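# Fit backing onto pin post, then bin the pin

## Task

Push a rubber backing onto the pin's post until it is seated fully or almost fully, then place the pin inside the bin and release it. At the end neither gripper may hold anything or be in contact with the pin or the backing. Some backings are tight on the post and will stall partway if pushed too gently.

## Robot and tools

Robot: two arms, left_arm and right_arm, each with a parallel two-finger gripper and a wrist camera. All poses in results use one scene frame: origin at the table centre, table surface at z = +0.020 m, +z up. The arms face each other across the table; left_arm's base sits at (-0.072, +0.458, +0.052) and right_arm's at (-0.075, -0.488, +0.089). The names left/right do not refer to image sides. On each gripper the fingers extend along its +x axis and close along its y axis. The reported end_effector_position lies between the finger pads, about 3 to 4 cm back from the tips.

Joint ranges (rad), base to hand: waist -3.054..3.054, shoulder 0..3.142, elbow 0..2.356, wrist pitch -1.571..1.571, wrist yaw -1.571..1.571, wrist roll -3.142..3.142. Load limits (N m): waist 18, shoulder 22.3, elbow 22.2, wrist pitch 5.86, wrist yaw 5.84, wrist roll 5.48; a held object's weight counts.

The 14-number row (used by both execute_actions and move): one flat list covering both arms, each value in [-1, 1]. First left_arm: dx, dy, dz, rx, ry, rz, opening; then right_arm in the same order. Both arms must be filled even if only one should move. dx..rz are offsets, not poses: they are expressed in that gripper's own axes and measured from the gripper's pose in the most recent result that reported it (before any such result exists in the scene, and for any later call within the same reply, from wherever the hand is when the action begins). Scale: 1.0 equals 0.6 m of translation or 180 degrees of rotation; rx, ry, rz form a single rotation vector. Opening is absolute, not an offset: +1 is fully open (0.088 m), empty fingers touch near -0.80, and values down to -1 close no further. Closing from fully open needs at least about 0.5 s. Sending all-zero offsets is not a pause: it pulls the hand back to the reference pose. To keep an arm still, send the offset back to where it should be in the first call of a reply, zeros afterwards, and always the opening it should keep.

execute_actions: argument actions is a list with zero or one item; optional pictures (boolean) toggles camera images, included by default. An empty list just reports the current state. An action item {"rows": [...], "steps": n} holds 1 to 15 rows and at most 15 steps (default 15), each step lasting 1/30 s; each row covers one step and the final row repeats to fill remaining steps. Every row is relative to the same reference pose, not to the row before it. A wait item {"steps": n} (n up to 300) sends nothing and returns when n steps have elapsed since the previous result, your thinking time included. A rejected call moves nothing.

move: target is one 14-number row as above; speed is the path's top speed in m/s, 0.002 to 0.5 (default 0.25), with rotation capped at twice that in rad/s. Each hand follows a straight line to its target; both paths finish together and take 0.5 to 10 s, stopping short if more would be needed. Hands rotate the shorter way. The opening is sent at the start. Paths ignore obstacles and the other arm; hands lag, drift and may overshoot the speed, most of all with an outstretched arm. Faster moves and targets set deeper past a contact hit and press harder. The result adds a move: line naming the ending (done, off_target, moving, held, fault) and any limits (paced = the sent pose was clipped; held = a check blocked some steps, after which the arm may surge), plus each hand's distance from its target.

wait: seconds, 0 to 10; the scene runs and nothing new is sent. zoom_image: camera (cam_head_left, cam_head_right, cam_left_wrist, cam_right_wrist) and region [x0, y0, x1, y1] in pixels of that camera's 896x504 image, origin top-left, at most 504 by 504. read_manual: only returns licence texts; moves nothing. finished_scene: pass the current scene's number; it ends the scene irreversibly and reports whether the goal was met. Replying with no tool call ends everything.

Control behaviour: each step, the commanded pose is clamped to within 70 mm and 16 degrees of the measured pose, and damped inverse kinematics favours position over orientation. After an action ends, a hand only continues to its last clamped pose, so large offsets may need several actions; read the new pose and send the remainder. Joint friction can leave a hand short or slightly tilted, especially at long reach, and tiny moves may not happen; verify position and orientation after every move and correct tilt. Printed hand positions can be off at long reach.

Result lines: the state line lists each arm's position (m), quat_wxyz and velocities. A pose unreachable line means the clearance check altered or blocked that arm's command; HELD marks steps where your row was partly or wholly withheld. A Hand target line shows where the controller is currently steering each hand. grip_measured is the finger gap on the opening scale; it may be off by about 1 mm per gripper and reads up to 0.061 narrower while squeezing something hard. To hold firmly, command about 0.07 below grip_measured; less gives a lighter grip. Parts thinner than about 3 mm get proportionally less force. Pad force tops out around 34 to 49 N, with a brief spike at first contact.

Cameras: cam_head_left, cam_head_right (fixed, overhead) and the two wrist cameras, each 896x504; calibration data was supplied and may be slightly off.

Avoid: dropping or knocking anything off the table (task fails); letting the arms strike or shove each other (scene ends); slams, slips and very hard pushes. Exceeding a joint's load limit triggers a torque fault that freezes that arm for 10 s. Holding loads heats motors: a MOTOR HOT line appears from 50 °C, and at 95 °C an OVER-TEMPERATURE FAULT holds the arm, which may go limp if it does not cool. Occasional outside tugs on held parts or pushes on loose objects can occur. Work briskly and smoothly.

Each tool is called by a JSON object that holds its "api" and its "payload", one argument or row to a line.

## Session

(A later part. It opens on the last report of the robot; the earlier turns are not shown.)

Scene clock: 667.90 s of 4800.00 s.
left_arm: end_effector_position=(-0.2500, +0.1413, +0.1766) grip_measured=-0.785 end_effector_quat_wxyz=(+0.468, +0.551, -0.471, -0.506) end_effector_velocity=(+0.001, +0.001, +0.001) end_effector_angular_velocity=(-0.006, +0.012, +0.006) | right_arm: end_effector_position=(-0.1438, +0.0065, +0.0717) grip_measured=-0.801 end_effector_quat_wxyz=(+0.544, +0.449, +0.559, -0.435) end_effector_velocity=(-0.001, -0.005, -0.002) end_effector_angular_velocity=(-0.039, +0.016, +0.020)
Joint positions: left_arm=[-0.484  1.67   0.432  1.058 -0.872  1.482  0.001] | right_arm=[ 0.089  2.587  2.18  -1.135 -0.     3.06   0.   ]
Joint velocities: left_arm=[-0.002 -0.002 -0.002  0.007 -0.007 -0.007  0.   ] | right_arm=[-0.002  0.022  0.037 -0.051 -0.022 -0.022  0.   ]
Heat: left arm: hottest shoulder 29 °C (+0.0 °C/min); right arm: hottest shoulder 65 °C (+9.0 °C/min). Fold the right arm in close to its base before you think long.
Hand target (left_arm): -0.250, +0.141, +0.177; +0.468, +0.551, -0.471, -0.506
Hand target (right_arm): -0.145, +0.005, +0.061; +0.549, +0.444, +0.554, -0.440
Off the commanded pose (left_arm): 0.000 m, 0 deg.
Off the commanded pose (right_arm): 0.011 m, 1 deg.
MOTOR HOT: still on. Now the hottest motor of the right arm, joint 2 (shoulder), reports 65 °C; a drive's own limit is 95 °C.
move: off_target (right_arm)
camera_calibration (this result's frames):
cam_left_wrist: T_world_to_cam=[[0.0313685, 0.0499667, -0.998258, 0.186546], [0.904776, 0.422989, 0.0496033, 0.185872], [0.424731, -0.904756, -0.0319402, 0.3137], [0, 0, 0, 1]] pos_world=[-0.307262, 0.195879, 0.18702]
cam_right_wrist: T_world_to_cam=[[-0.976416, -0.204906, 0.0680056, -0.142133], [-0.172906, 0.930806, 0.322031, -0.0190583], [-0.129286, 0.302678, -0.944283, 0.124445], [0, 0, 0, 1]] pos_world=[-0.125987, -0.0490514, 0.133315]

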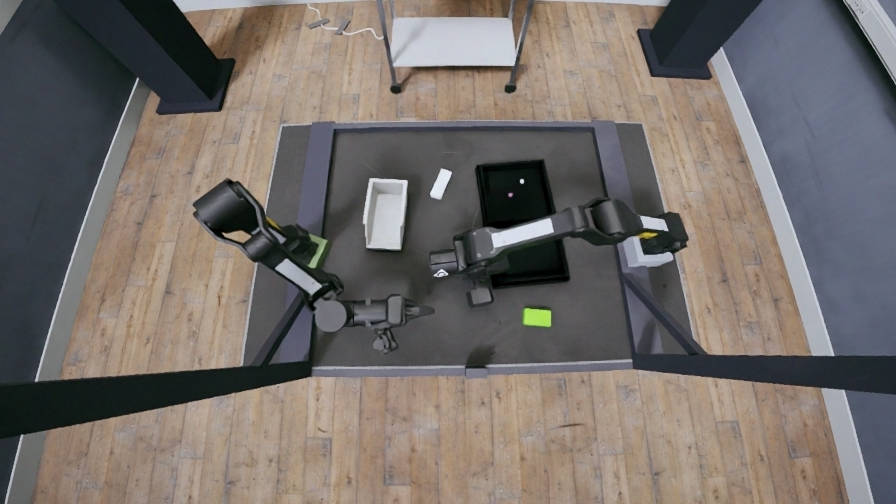

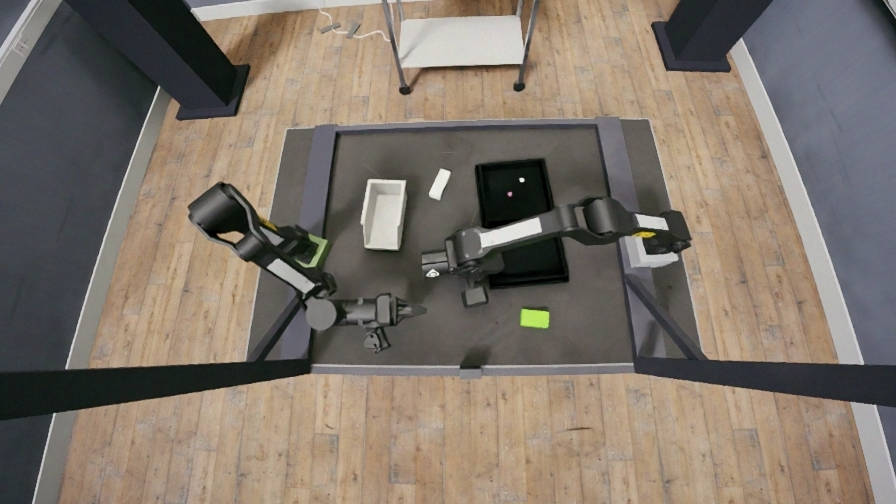

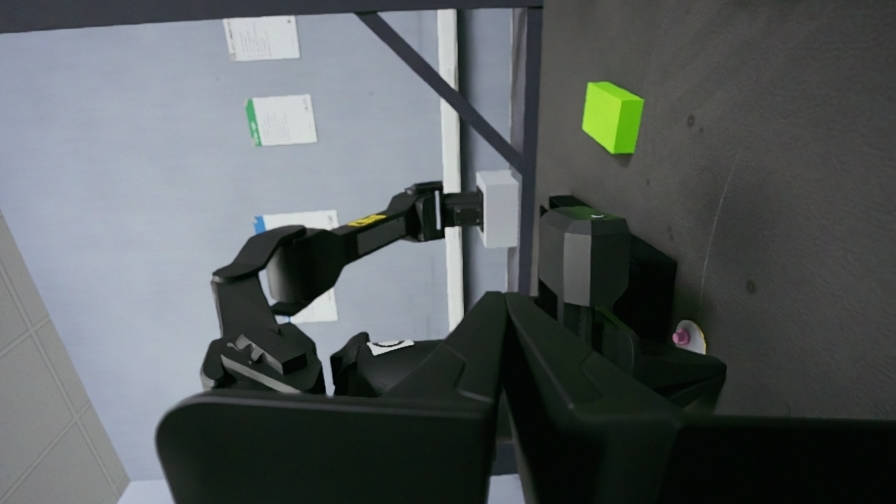

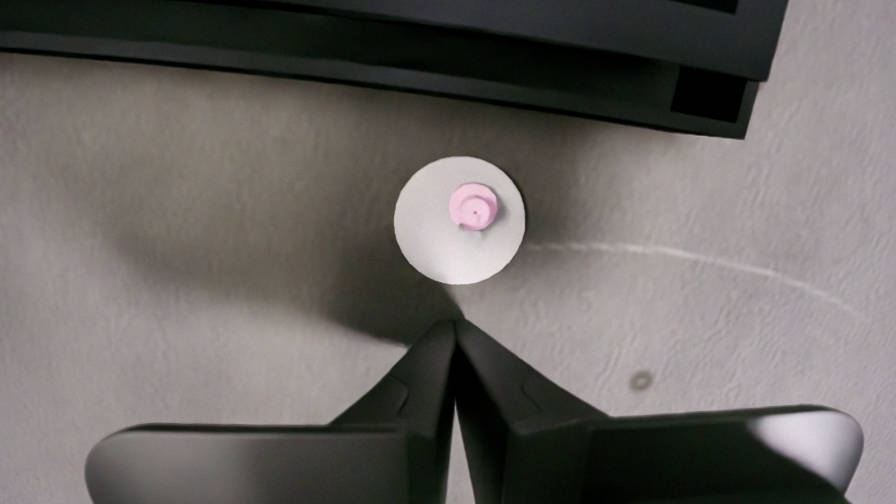

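{"api": "move", "payload": {
  "target": [0,0,0,0,0,0,-0.9,-0.008,-0.009,0.052,0,-0.012,0,-0.45],
  "speed": 0.03
}}

Scene clock: 674.97 s of 4800.00 s.
left_arm: end_effector_position=(-0.2500, +0.1413, +0.1766) grip_measured=-0.785 end_effector_quat_wxyz=(+0.468, +0.551, -0.471, -0.506) end_effector_velocity=(+0.003, +0.001, -0.002) end_effector_angular_velocity=(+0.005, -0.004, +0.020) | right_arm: end_effector_position=(-0.1416, -0.0238, +0.0725) grip_measured=-0.452 end_effector_quat_wxyz=(+0.555, +0.439, +0.548, -0.445) end_effector_velocity=(+0.000, +0.000, -0.003) end_effector_angular_velocity=(+0.006, +0.008, +0.005)
Joint positions: left_arm=[-0.484  1.67   0.432  1.058 -0.872  1.482  0.001] | right_arm=[ 0.093  2.479  1.98  -1.085  0.     3.064  0.017]
Joint velocities: left_arm=[-0.002  0.002 -0.002 -0.007 -0.022 -0.007 -0.   ] | right_arm=[-0.002 -0.002 -0.017  0.022 -0.007 -0.007 -0.   ]
Heat: left arm: hottest shoulder 29 °C (+0.0 °C/min); right arm: hottest shoulder 64 °C (+8.1 °C/min). Fold the right arm in close to its base before you think long.
Hand target (left_arm): -0.250, +0.141, +0.177; +0.468, +0.551, -0.471, -0.506
Hand target (right_arm): -0.142, -0.025, +0.076; +0.555, +0.441, +0.549, -0.444
Off the commanded pose (left_arm): 0.000 m, 0 deg.
Off the commanded pose (right_arm): 0.003 m, 0 deg.
MOTOR HOT: still on. Now the hottest motor of the right arm, joint 2 (shoulder), reports 64 °C; a drive's own limit is 95 °C.
After step 90, 2.67 s passed at rest.
move: done
camera_calibration (this result's frames):
cam_left_wrist: T_world_to_cam=[[0.0313685, 0.0499667, -0.998258, 0.186546], [0.904776, 0.422989, 0.0496033, 0.185872], [0.424731, -0.904756, -0.0319402, 0.3137], [0, 0, 0, 1]] pos_world=[-0.307262, 0.195879, 0.18702]
cam_right_wrist: T_world_to_cam=[[-0.976944, -0.201692, 0.0700062, -0.146461], [-0.174507, 0.943289, 0.282407, 0.0122646], [-0.122995, 0.263679, -0.956737, 0.13554], [0, 0, 0, 1]] pos_world=[-0.124273, -0.0768479, 0.136465]

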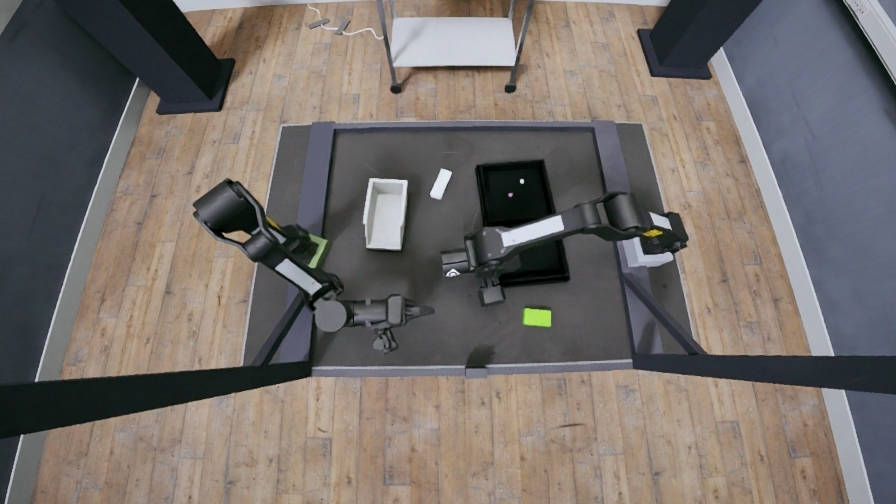

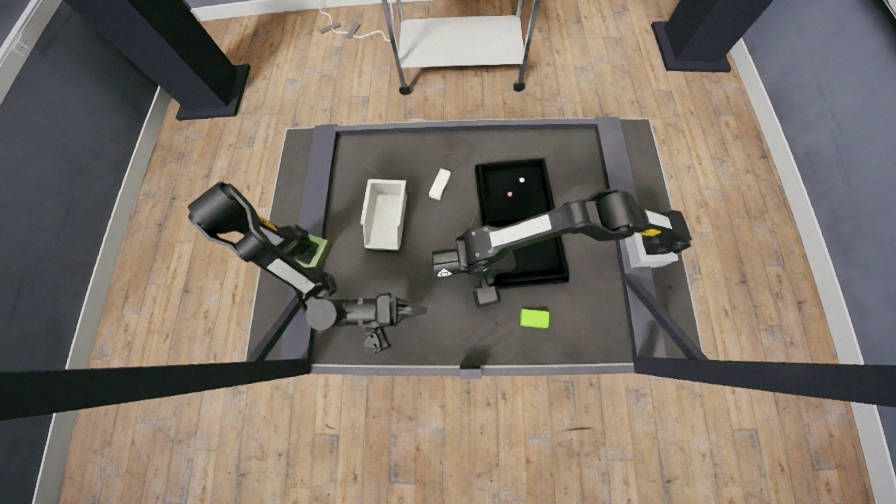

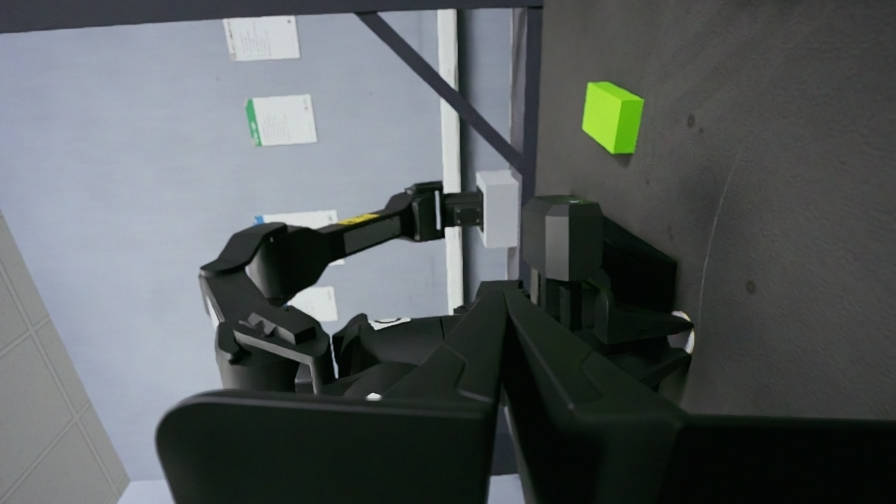

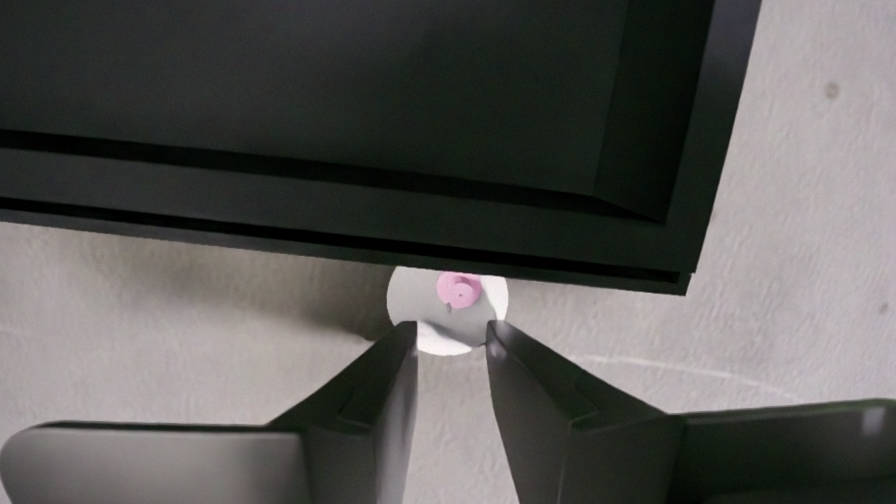

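{"api": "move", "payload": {
  "target": [0,0,0,0,0,0,-0.9,-0.004,0.002,0.014,0,0,0,0.0],
  "speed": 0.01
}}

{"api": "move", "payload": {
  "target": [0,0,0,0,0,0,-0.9,0.025,0,0.004,0,0,0,0.0],
  "speed": 0.03
}}

Scene clock: 679.57 s of 4800.00 s.
left_arm: end_effector_position=(-0.2500, +0.1413, +0.1766) grip_measured=-0.785 end_effector_quat_wxyz=(+0.468, +0.551, -0.471, -0.506) end_effector_velocity=(+0.003, +0.000, +0.001) end_effector_angular_velocity=(+0.000, +0.005, +0.010) | right_arm: end_effector_position=(-0.1401, -0.0307, +0.0718) grip_measured=-0.002 end_effector_quat_wxyz=(+0.556, +0.438, +0.547, -0.446) end_effector_velocity=(-0.002, -0.004, -0.002) end_effector_angular_velocity=(-0.010, +0.021, +0.004)
Joint positions: left_arm=[-0.484  1.67   0.432  1.058 -0.872  1.482  0.001] | right_arm=[ 0.092  2.452  1.928 -1.064  0.     3.063  0.039]
Joint velocities: left_arm=[ 0.002 -0.007 -0.002 -0.007 -0.007 -0.007 -0.   ] | right_arm=[-0.002 -0.007 -0.022  0.007 -0.022 -0.007 -0.   ]
Heat: left arm: hottest shoulder 29 °C (+0.0 °C/min); right arm: hottest shoulder 66 °C (+8.0 °C/min). Fold the right arm in close to its base before you think long.
Hand target (left_arm): -0.250, +0.141, +0.177; +0.468, +0.551, -0.471, -0.506
Hand target (right_arm): -0.139, -0.032, +0.075; +0.555, +0.439, +0.548, -0.445
Off the commanded pose (left_arm): 0.000 m, 0 deg.
Off the commanded pose (right_arm): 0.004 m, 0 deg.
MOTOR HOT: still on. Now the hottest motor of the right arm, joint 2 (shoulder), reports 66 °C; a drive's own limit is 95 °C.
After step 90, 0.50 s passed at rest.
move: done
camera_calibration (this result's frames):
cam_left_wrist: T_world_to_cam=[[0.0313685, 0.0499667, -0.998258, 0.186546], [0.904776, 0.422989, 0.0496033, 0.185872], [0.424731, -0.904756, -0.0319402, 0.3137], [0, 0, 0, 1]] pos_world=[-0.307262, 0.195879, 0.18702]
cam_right_wrist: T_world_to_cam=[[-0.976911, -0.201746, 0.0703138, -0.146339], [-0.175041, 0.944493, 0.278017, 0.0195136], [-0.1225, 0.25929, -0.957999, 0.136919], [0, 0, 0, 1]] pos_world=[-0.122772, -0.0834555, 0.136033]

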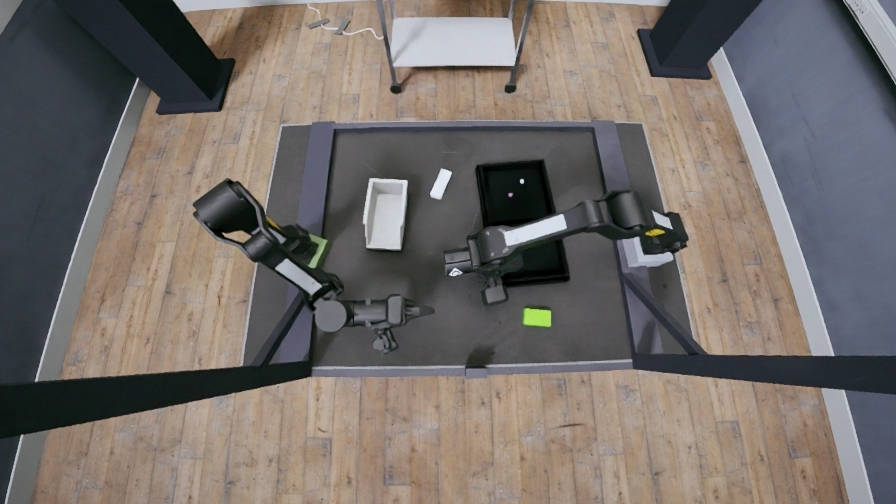

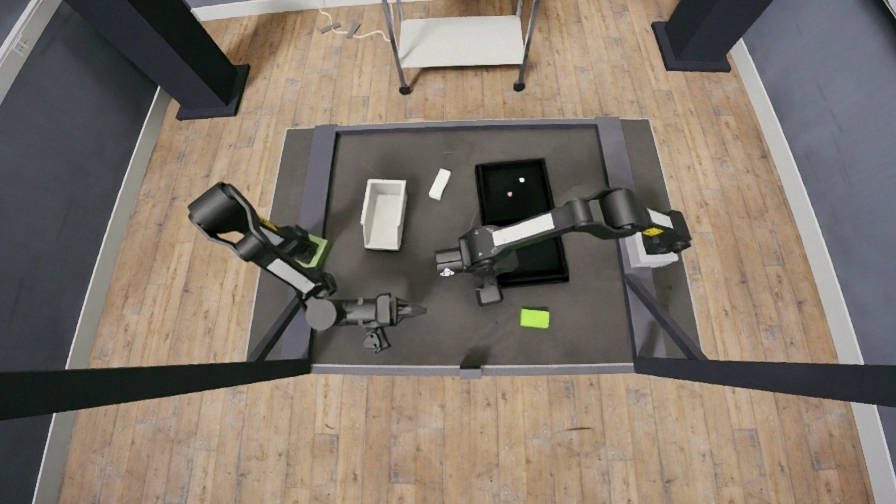

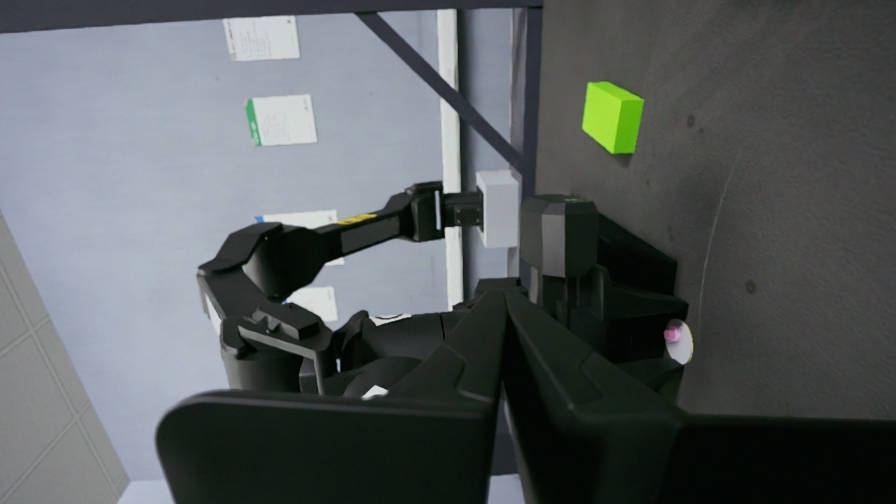

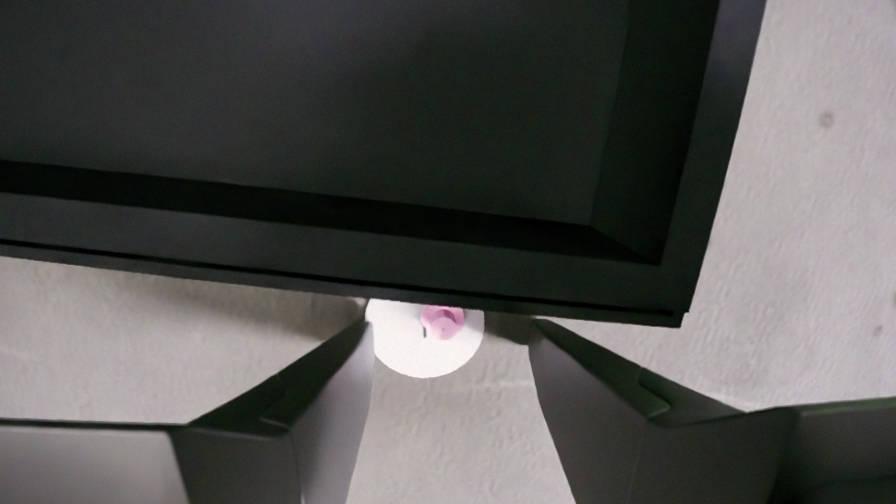

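Scene clock: 680.30 s of 4800.00 s.
left_arm: end_effector_position=(-0.2500, +0.1413, +0.1766) grip_measured=-0.785 end_effector_quat_wxyz=(+0.468, +0.551, -0.471, -0.506) end_effector_velocity=(+0.000, +0.000, +0.000) end_effector_angular_velocity=(+0.001, -0.010, +0.004) | right_arm: end_effector_position=(-0.1402, -0.0298, +0.0684) grip_measured=-0.002 end_effector_quat_wxyz=(+0.552, +0.442, +0.551, -0.442) end_effector_velocity=(+0.003, -0.007, -0.002) end_effector_angular_velocity=(-0.021, -0.010, +0.005)
Joint positions: left_arm=[-0.484  1.67   0.432  1.058 -0.872  1.482  0.001] | right_arm=[ 0.092  2.445  1.901 -1.027  0.001  3.063  0.039]
Joint velocities: left_arm=[-0.002 -0.002  0.002 -0.007 -0.007  0.007 -0.   ] | right_arm=[-0.002 -0.007 -0.022 -0.007  0.007 -0.007 -0.   ]
Heat: left arm: hottest shoulder 29 °C (+0.0 °C/min); right arm: hottest shoulder 66 °C (+7.1 °C/min). Fold the right arm in close to its base before you think long.
Hand target (left_arm): -0.250, +0.141, +0.177; +0.468, +0.551, -0.471, -0.506
Hand target (right_arm): -0.140, -0.034, +0.057; +0.556, +0.438, +0.547, -0.446
Off the commanded pose (left_arm): 0.000 m, 0 deg.
Off the commanded pose (right_arm): 0.012 m, 1 deg.
MOTOR HOT: still on. Now the hottest motor of the right arm, joint 2 (shoulder), reports 66 °C; a drive's own limit is 95 °C.
move: off_target (right_arm)
camera_calibration (this result's frames):
cam_left_wrist: T_world_to_cam=[[0.0313685, 0.0499667, -0.998258, 0.186546], [0.904776, 0.422989, 0.0496033, 0.185872], [0.424731, -0.904756, -0.0319402, 0.3137], [0, 0, 0, 1]] pos_world=[-0.307262, 0.195879, 0.18702]
cam_right_wrist: T_world_to_cam=[[-0.976772, -0.20291, 0.0688712, -0.145897], [-0.174479, 0.939723, 0.29407, 0.0183894], [-0.12439, 0.275223, -0.953299, 0.133251], [0, 0, 0, 1]] pos_world=[-0.122724, -0.0835586, 0.131668]

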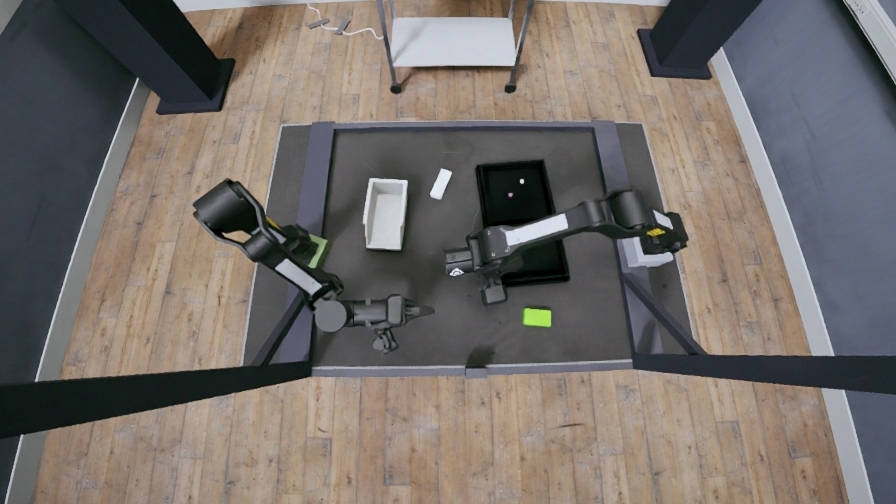

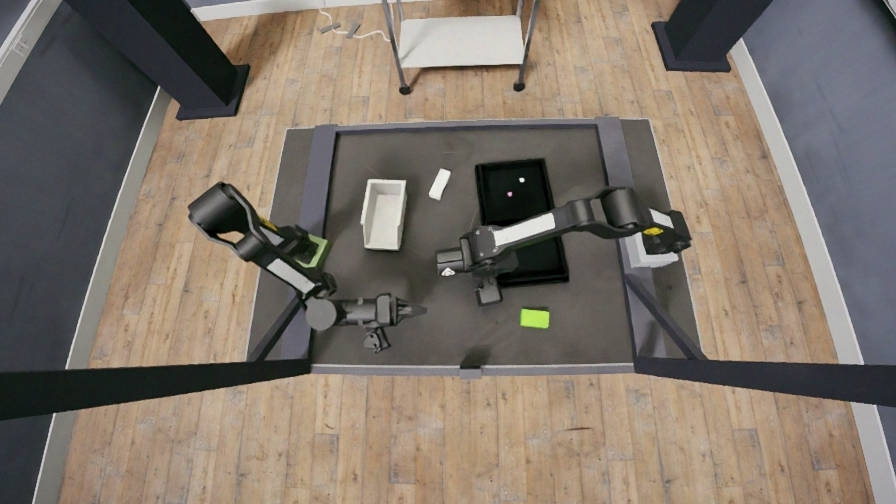

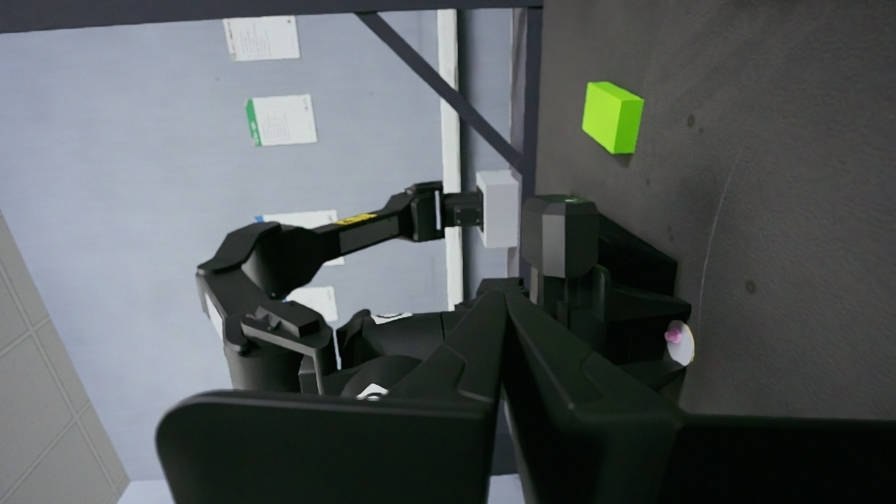

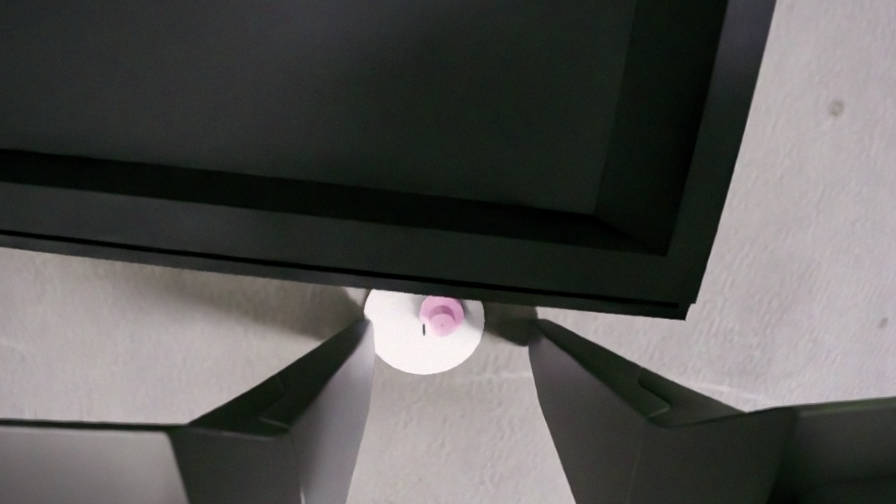

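{"api": "move", "payload": {
  "target": [0,0,0,0,0,0,-0.9,-0.016,0.004,0.004,0,-0.005,0,0.1],
  "speed": 0.03
}}

{"api": "move", "payload": {
  "target": [0,0,0,0,0,0,-0.9,0.0,0.012,0.0,0,0,0,0.1],
  "speed": 0.03
}}

{"api": "move", "payload": {
  "target": [0,0,0,0,0,0,-0.9,0.028,0.0,0.005,0,-0.005,0,0.1],
  "speed": 0.03
}}

Scene clock: 685.47 s of 4800.00 s.
left_arm: end_effector_position=(-0.2500, +0.1413, +0.1766) grip_measured=-0.785 end_effector_quat_wxyz=(+0.468, +0.551, -0.471, -0.506) end_effector_velocity=(-0.002, +0.000, -0.004) end_effector_angular_velocity=(+0.015, -0.008, -0.009) | right_arm: end_effector_position=(-0.1387, -0.0337, +0.0743) grip_measured=+0.098 end_effector_quat_wxyz=(+0.558, +0.436, +0.546, -0.448) end_effector_velocity=(+0.001, -0.008, +0.001) end_effector_angular_velocity=(-0.037, +0.003, +0.019)
Joint positions: left_arm=[-0.484  1.67   0.432  1.058 -0.872  1.482  0.001] | right_arm=[ 0.09   2.442  1.919 -1.072 -0.     3.061  0.044]
Joint velocities: left_arm=[-0.002  0.002  0.002 -0.022  0.007 -0.007 -0.   ] | right_arm=[-0.002 -0.002 -0.002 -0.037 -0.007 -0.022 -0.   ]
Heat: left arm: hottest shoulder 29 °C (+0.0 °C/min); right arm: hottest shoulder 65 °C (+5.1 °C/min). Fold the right arm in close to its base before you think long.
Hand target (left_arm): -0.250, +0.141, +0.177; +0.468, +0.551, -0.471, -0.506
Hand target (right_arm): -0.138, -0.032, +0.078; +0.556, +0.439, +0.547, -0.446
Off the commanded pose (left_arm): 0.000 m, 0 deg.
Off the commanded pose (right_arm): 0.004 m, 0 deg.
MOTOR HOT: still on. Now the hottest motor of the right arm, joint 2 (shoulder), reports 65 °C; a drive's own limit is 95 °C.
After step 90, 1.43 s passed at rest.
move: done
camera_calibration (this result's frames):
cam_left_wrist: T_world_to_cam=[[0.0313685, 0.0499667, -0.998258, 0.186546], [0.904776, 0.422989, 0.0496033, 0.185872], [0.424731, -0.904756, -0.0319402, 0.3137], [0, 0, 0, 1]] pos_world=[-0.307262, 0.195879, 0.18702]
cam_right_wrist: T_world_to_cam=[[-0.976921, -0.201267, 0.071533, -0.145855], [-0.175053, 0.946293, 0.271821, 0.0223973], [-0.1224, 0.253026, -0.959686, 0.140155], [0, 0, 0, 1]] pos_world=[-0.121413, -0.0860129, 0.13885]

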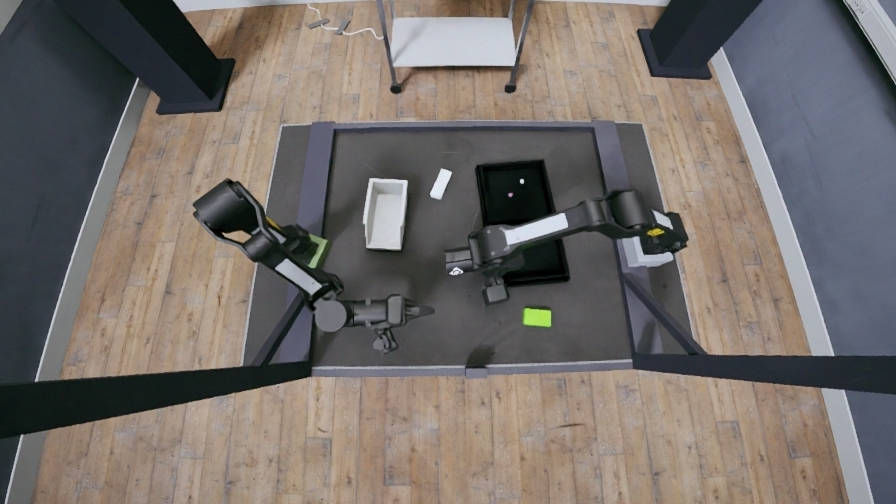

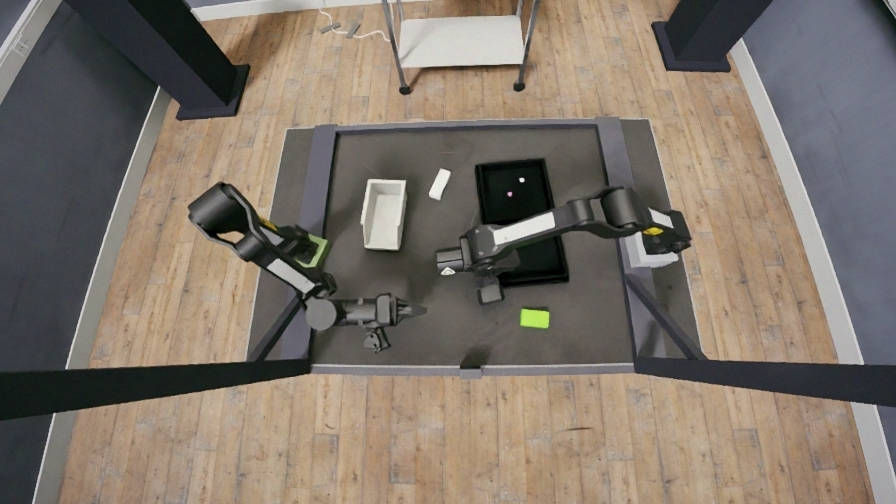

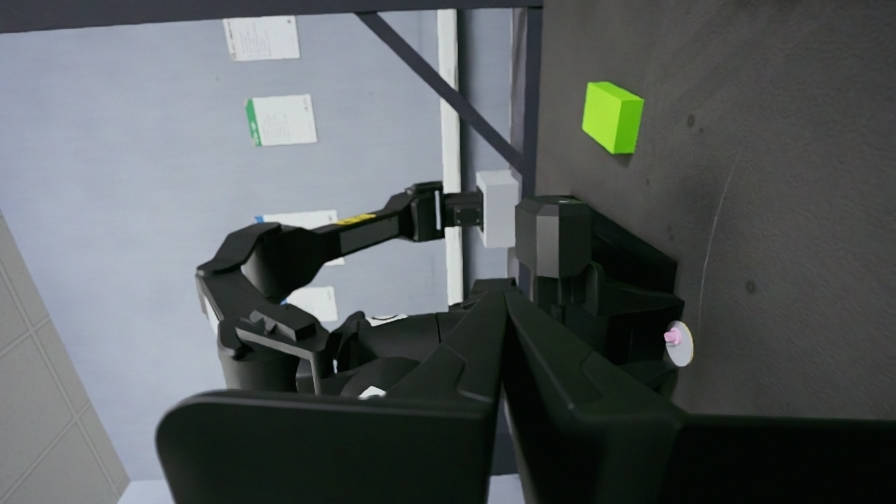

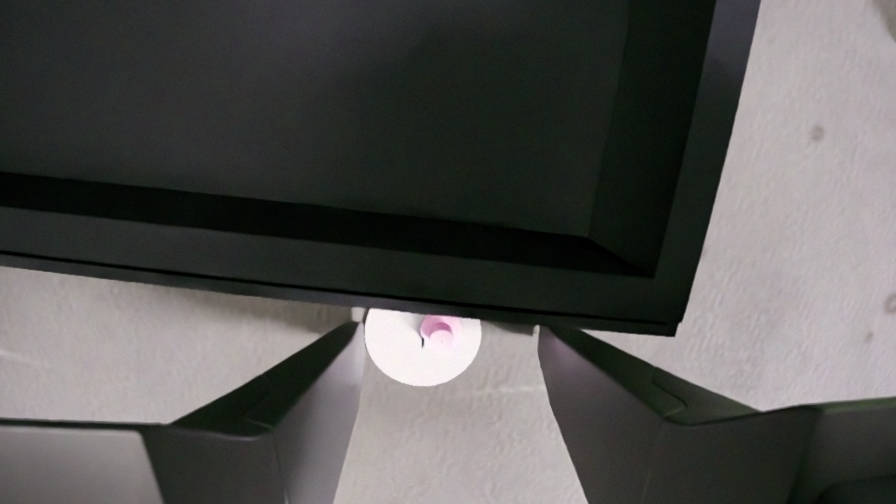

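Scene clock: 686.20 s of 4800.00 s.
left_arm: end_effector_position=(-0.2500, +0.1413, +0.1766) grip_measured=-0.785 end_effector_quat_wxyz=(+0.468, +0.551, -0.471, -0.506) end_effector_velocity=(+0.002, +0.002, -0.002) end_effector_angular_velocity=(+0.008, -0.017, +0.004) | right_arm: end_effector_position=(-0.1327, -0.0329, +0.0743) grip_measured=+0.098 end_effector_quat_wxyz=(+0.558, +0.436, +0.546, -0.448) end_effector_velocity=(+0.000, -0.002, +0.001) end_effector_angular_velocity=(-0.008, +0.007, +0.019)
Joint positions: left_arm=[-0.484  1.67   0.432  1.058 -0.872  1.482  0.001] | right_arm=[ 0.076  2.442  1.919 -1.072 -0.     3.048  0.044]
Joint velocities: left_arm=[-0.002 -0.002 -0.007 -0.007 -0.007  0.007  0.   ] | right_arm=[-0.002 -0.002 -0.002 -0.007 -0.007 -0.022  0.   ]
Heat: left arm: hottest shoulder 29 °C (+0.0 °C/min); right arm: hottest shoulder 65 °C (+5.0 °C/min). Fold the right arm in close to its base before you think long.
Hand target (left_arm): -0.250, +0.141, +0.177; +0.468, +0.551, -0.471, -0.506
Hand target (right_arm): -0.132, -0.032, +0.074; +0.558, +0.436, +0.546, -0.448
Off the commanded pose (left_arm): 0.000 m, 0 deg.
Off the commanded pose (right_arm): 0.001 m, 0 deg.
MOTOR HOT: still on. Now the hottest motor of the right arm, joint 2 (shoulder), reports 65 °C; a drive's own limit is 95 °C.
move: done
camera_calibration (this result's frames):
cam_left_wrist: T_world_to_cam=[[0.0313685, 0.0499667, -0.998258, 0.186546], [0.904776, 0.422989, 0.0496033, 0.185872], [0.424731, -0.904756, -0.0319402, 0.3137], [0, 0, 0, 1]] pos_world=[-0.307262, 0.195879, 0.18702]
cam_right_wrist: T_world_to_cam=[[-0.977053, -0.200516, 0.0718332, -0.139774], [-0.174246, 0.946436, 0.27184, 0.0228086], [-0.122494, 0.253085, -0.959658, 0.140682], [0, 0, 0, 1]] pos_world=[-0.11536, -0.0852183, 0.138847]

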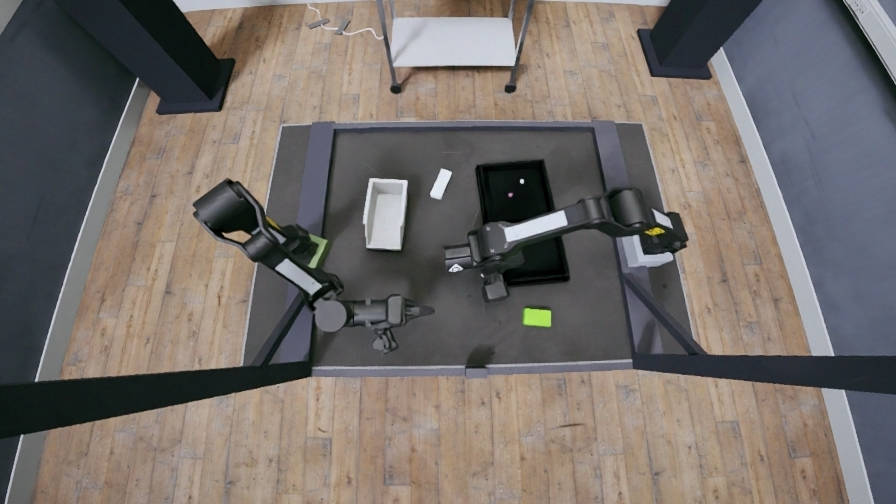

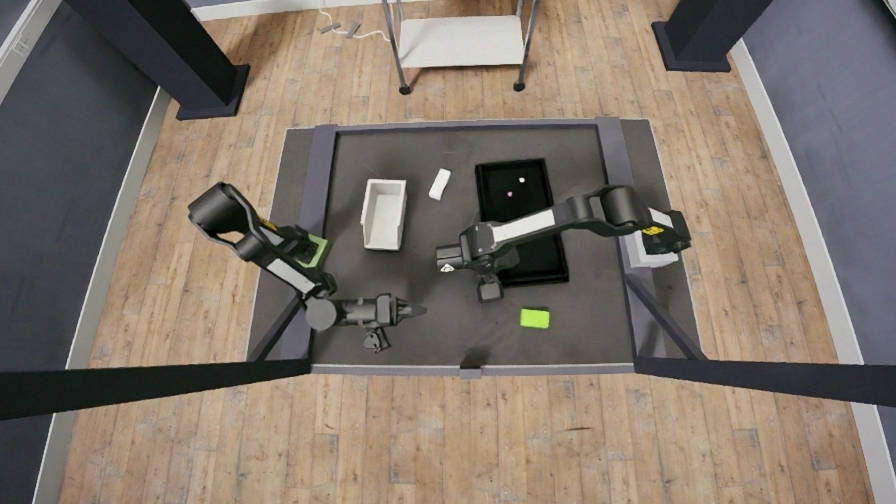

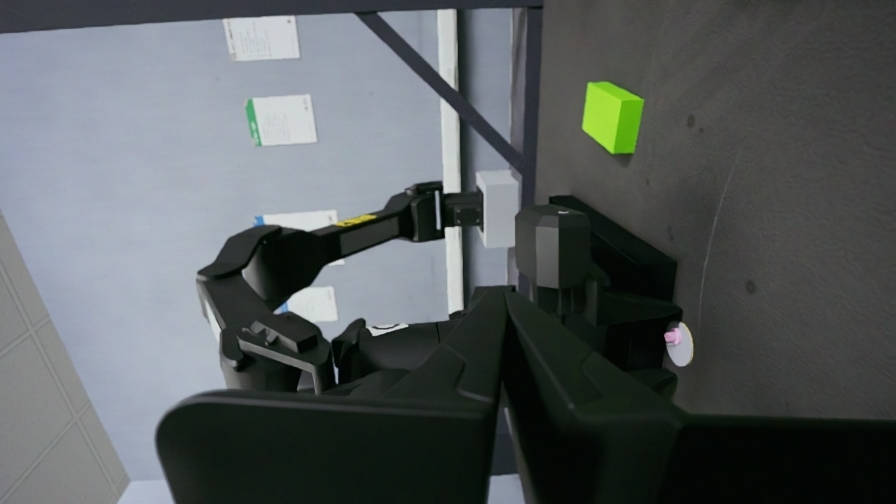

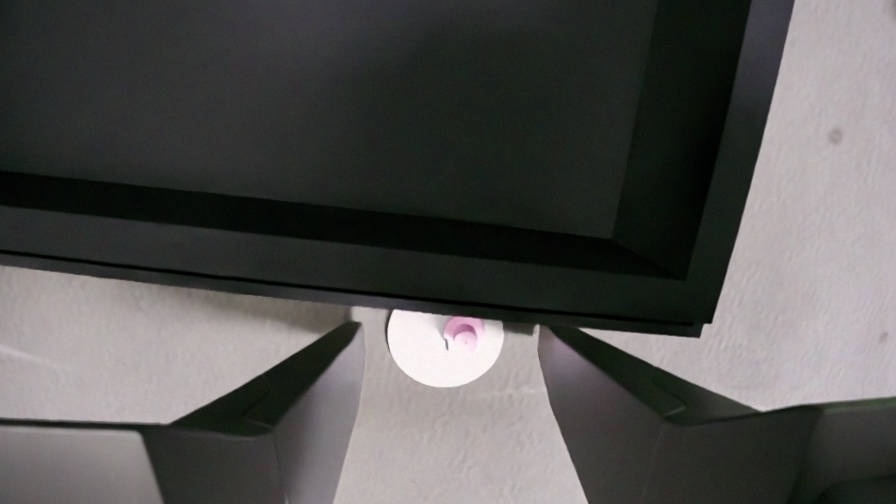

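Scene clock: 687.00 s of 4800.00 s.
left_arm: end_effector_position=(-0.2500, +0.1413, +0.1766) grip_measured=-0.785 end_effector_quat_wxyz=(+0.468, +0.551, -0.471, -0.506) end_effector_velocity=(+0.002, +0.002, -0.005) end_effector_angular_velocity=(+0.016, +0.001, +0.007) | right_arm: end_effector_position=(-0.1329, -0.0309, +0.0699) grip_measured=+0.098 end_effector_quat_wxyz=(+0.554, +0.440, +0.549, -0.445) end_effector_velocity=(-0.001, +0.004, +0.000) end_effector_angular_velocity=(+0.021, +0.010, +0.005)
Joint positions: left_arm=[-0.484  1.67   0.432  1.058 -0.872  1.482  0.001] | right_arm=[ 0.076  2.443  1.903 -1.041  0.     3.048  0.044]
Joint velocities: left_arm=[-0.002 -0.002 -0.007 -0.022 -0.007 -0.022 -0.   ] | right_arm=[-0.002 -0.002 -0.002  0.022 -0.007 -0.007 -0.   ]
Heat: left arm: hottest shoulder 29 °C (+0.0 °C/min); right arm: hottest shoulder 65 °C (+5.0 °C/min). Fold the right arm in close to its base before you think long.
Hand target (left_arm): -0.250, +0.141, +0.177; +0.468, +0.551, -0.471, -0.506
Hand target (right_arm): -0.132, -0.036, +0.058; +0.562, +0.433, +0.541, -0.452
Off the commanded pose (left_arm): 0.000 m, 0 deg.
Off the commanded pose (right_arm): 0.014 m, 2 deg.
MOTOR HOT: still on. Now the hottest motor of the right arm, joint 2 (shoulder), reports 65 °C; a drive's own limit is 95 °C.
move: off_target (right_arm)
camera_calibration (this result's frames):
cam_left_wrist: T_world_to_cam=[[0.0313685, 0.0499667, -0.998258, 0.186546], [0.904776, 0.422989, 0.0496033, 0.185872], [0.424731, -0.904756, -0.0319402, 0.3137], [0, 0, 0, 1]] pos_world=[-0.307262, 0.195879, 0.18702]
cam_right_wrist: T_world_to_cam=[[-0.976954, -0.201521, 0.0703592, -0.139161], [-0.173867, 0.94252, 0.285352, 0.0209983], [-0.123819, 0.266543, -0.955837, 0.135947], [0, 0, 0, 1]] pos_world=[-0.115471, -0.084071, 0.133743]

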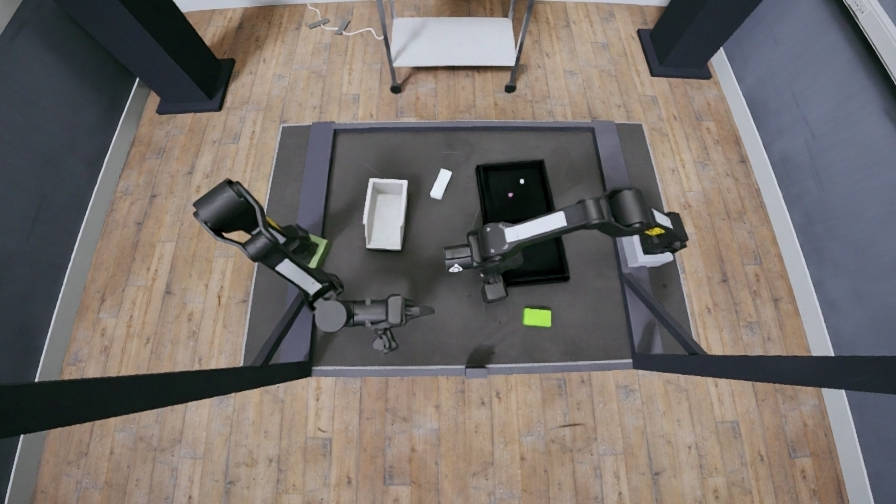

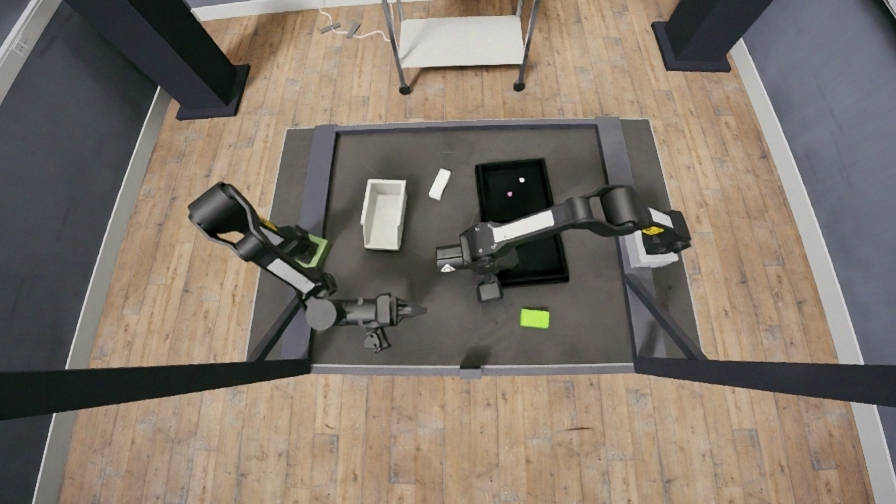

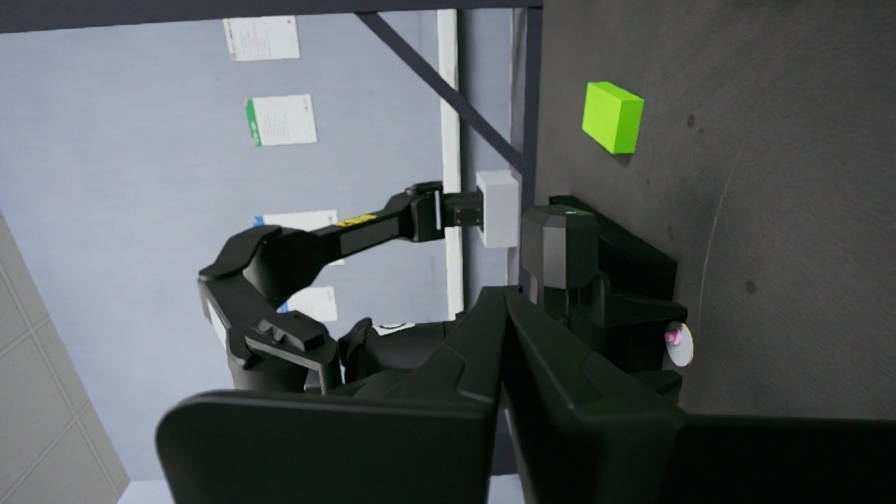

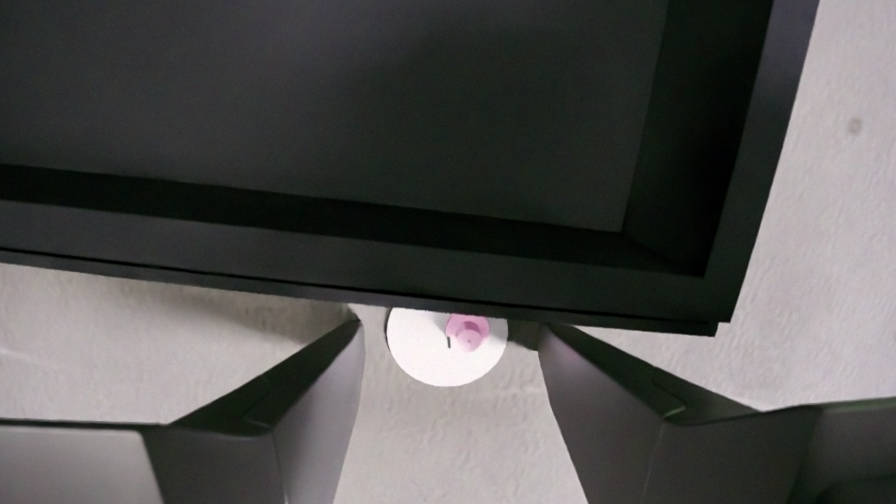

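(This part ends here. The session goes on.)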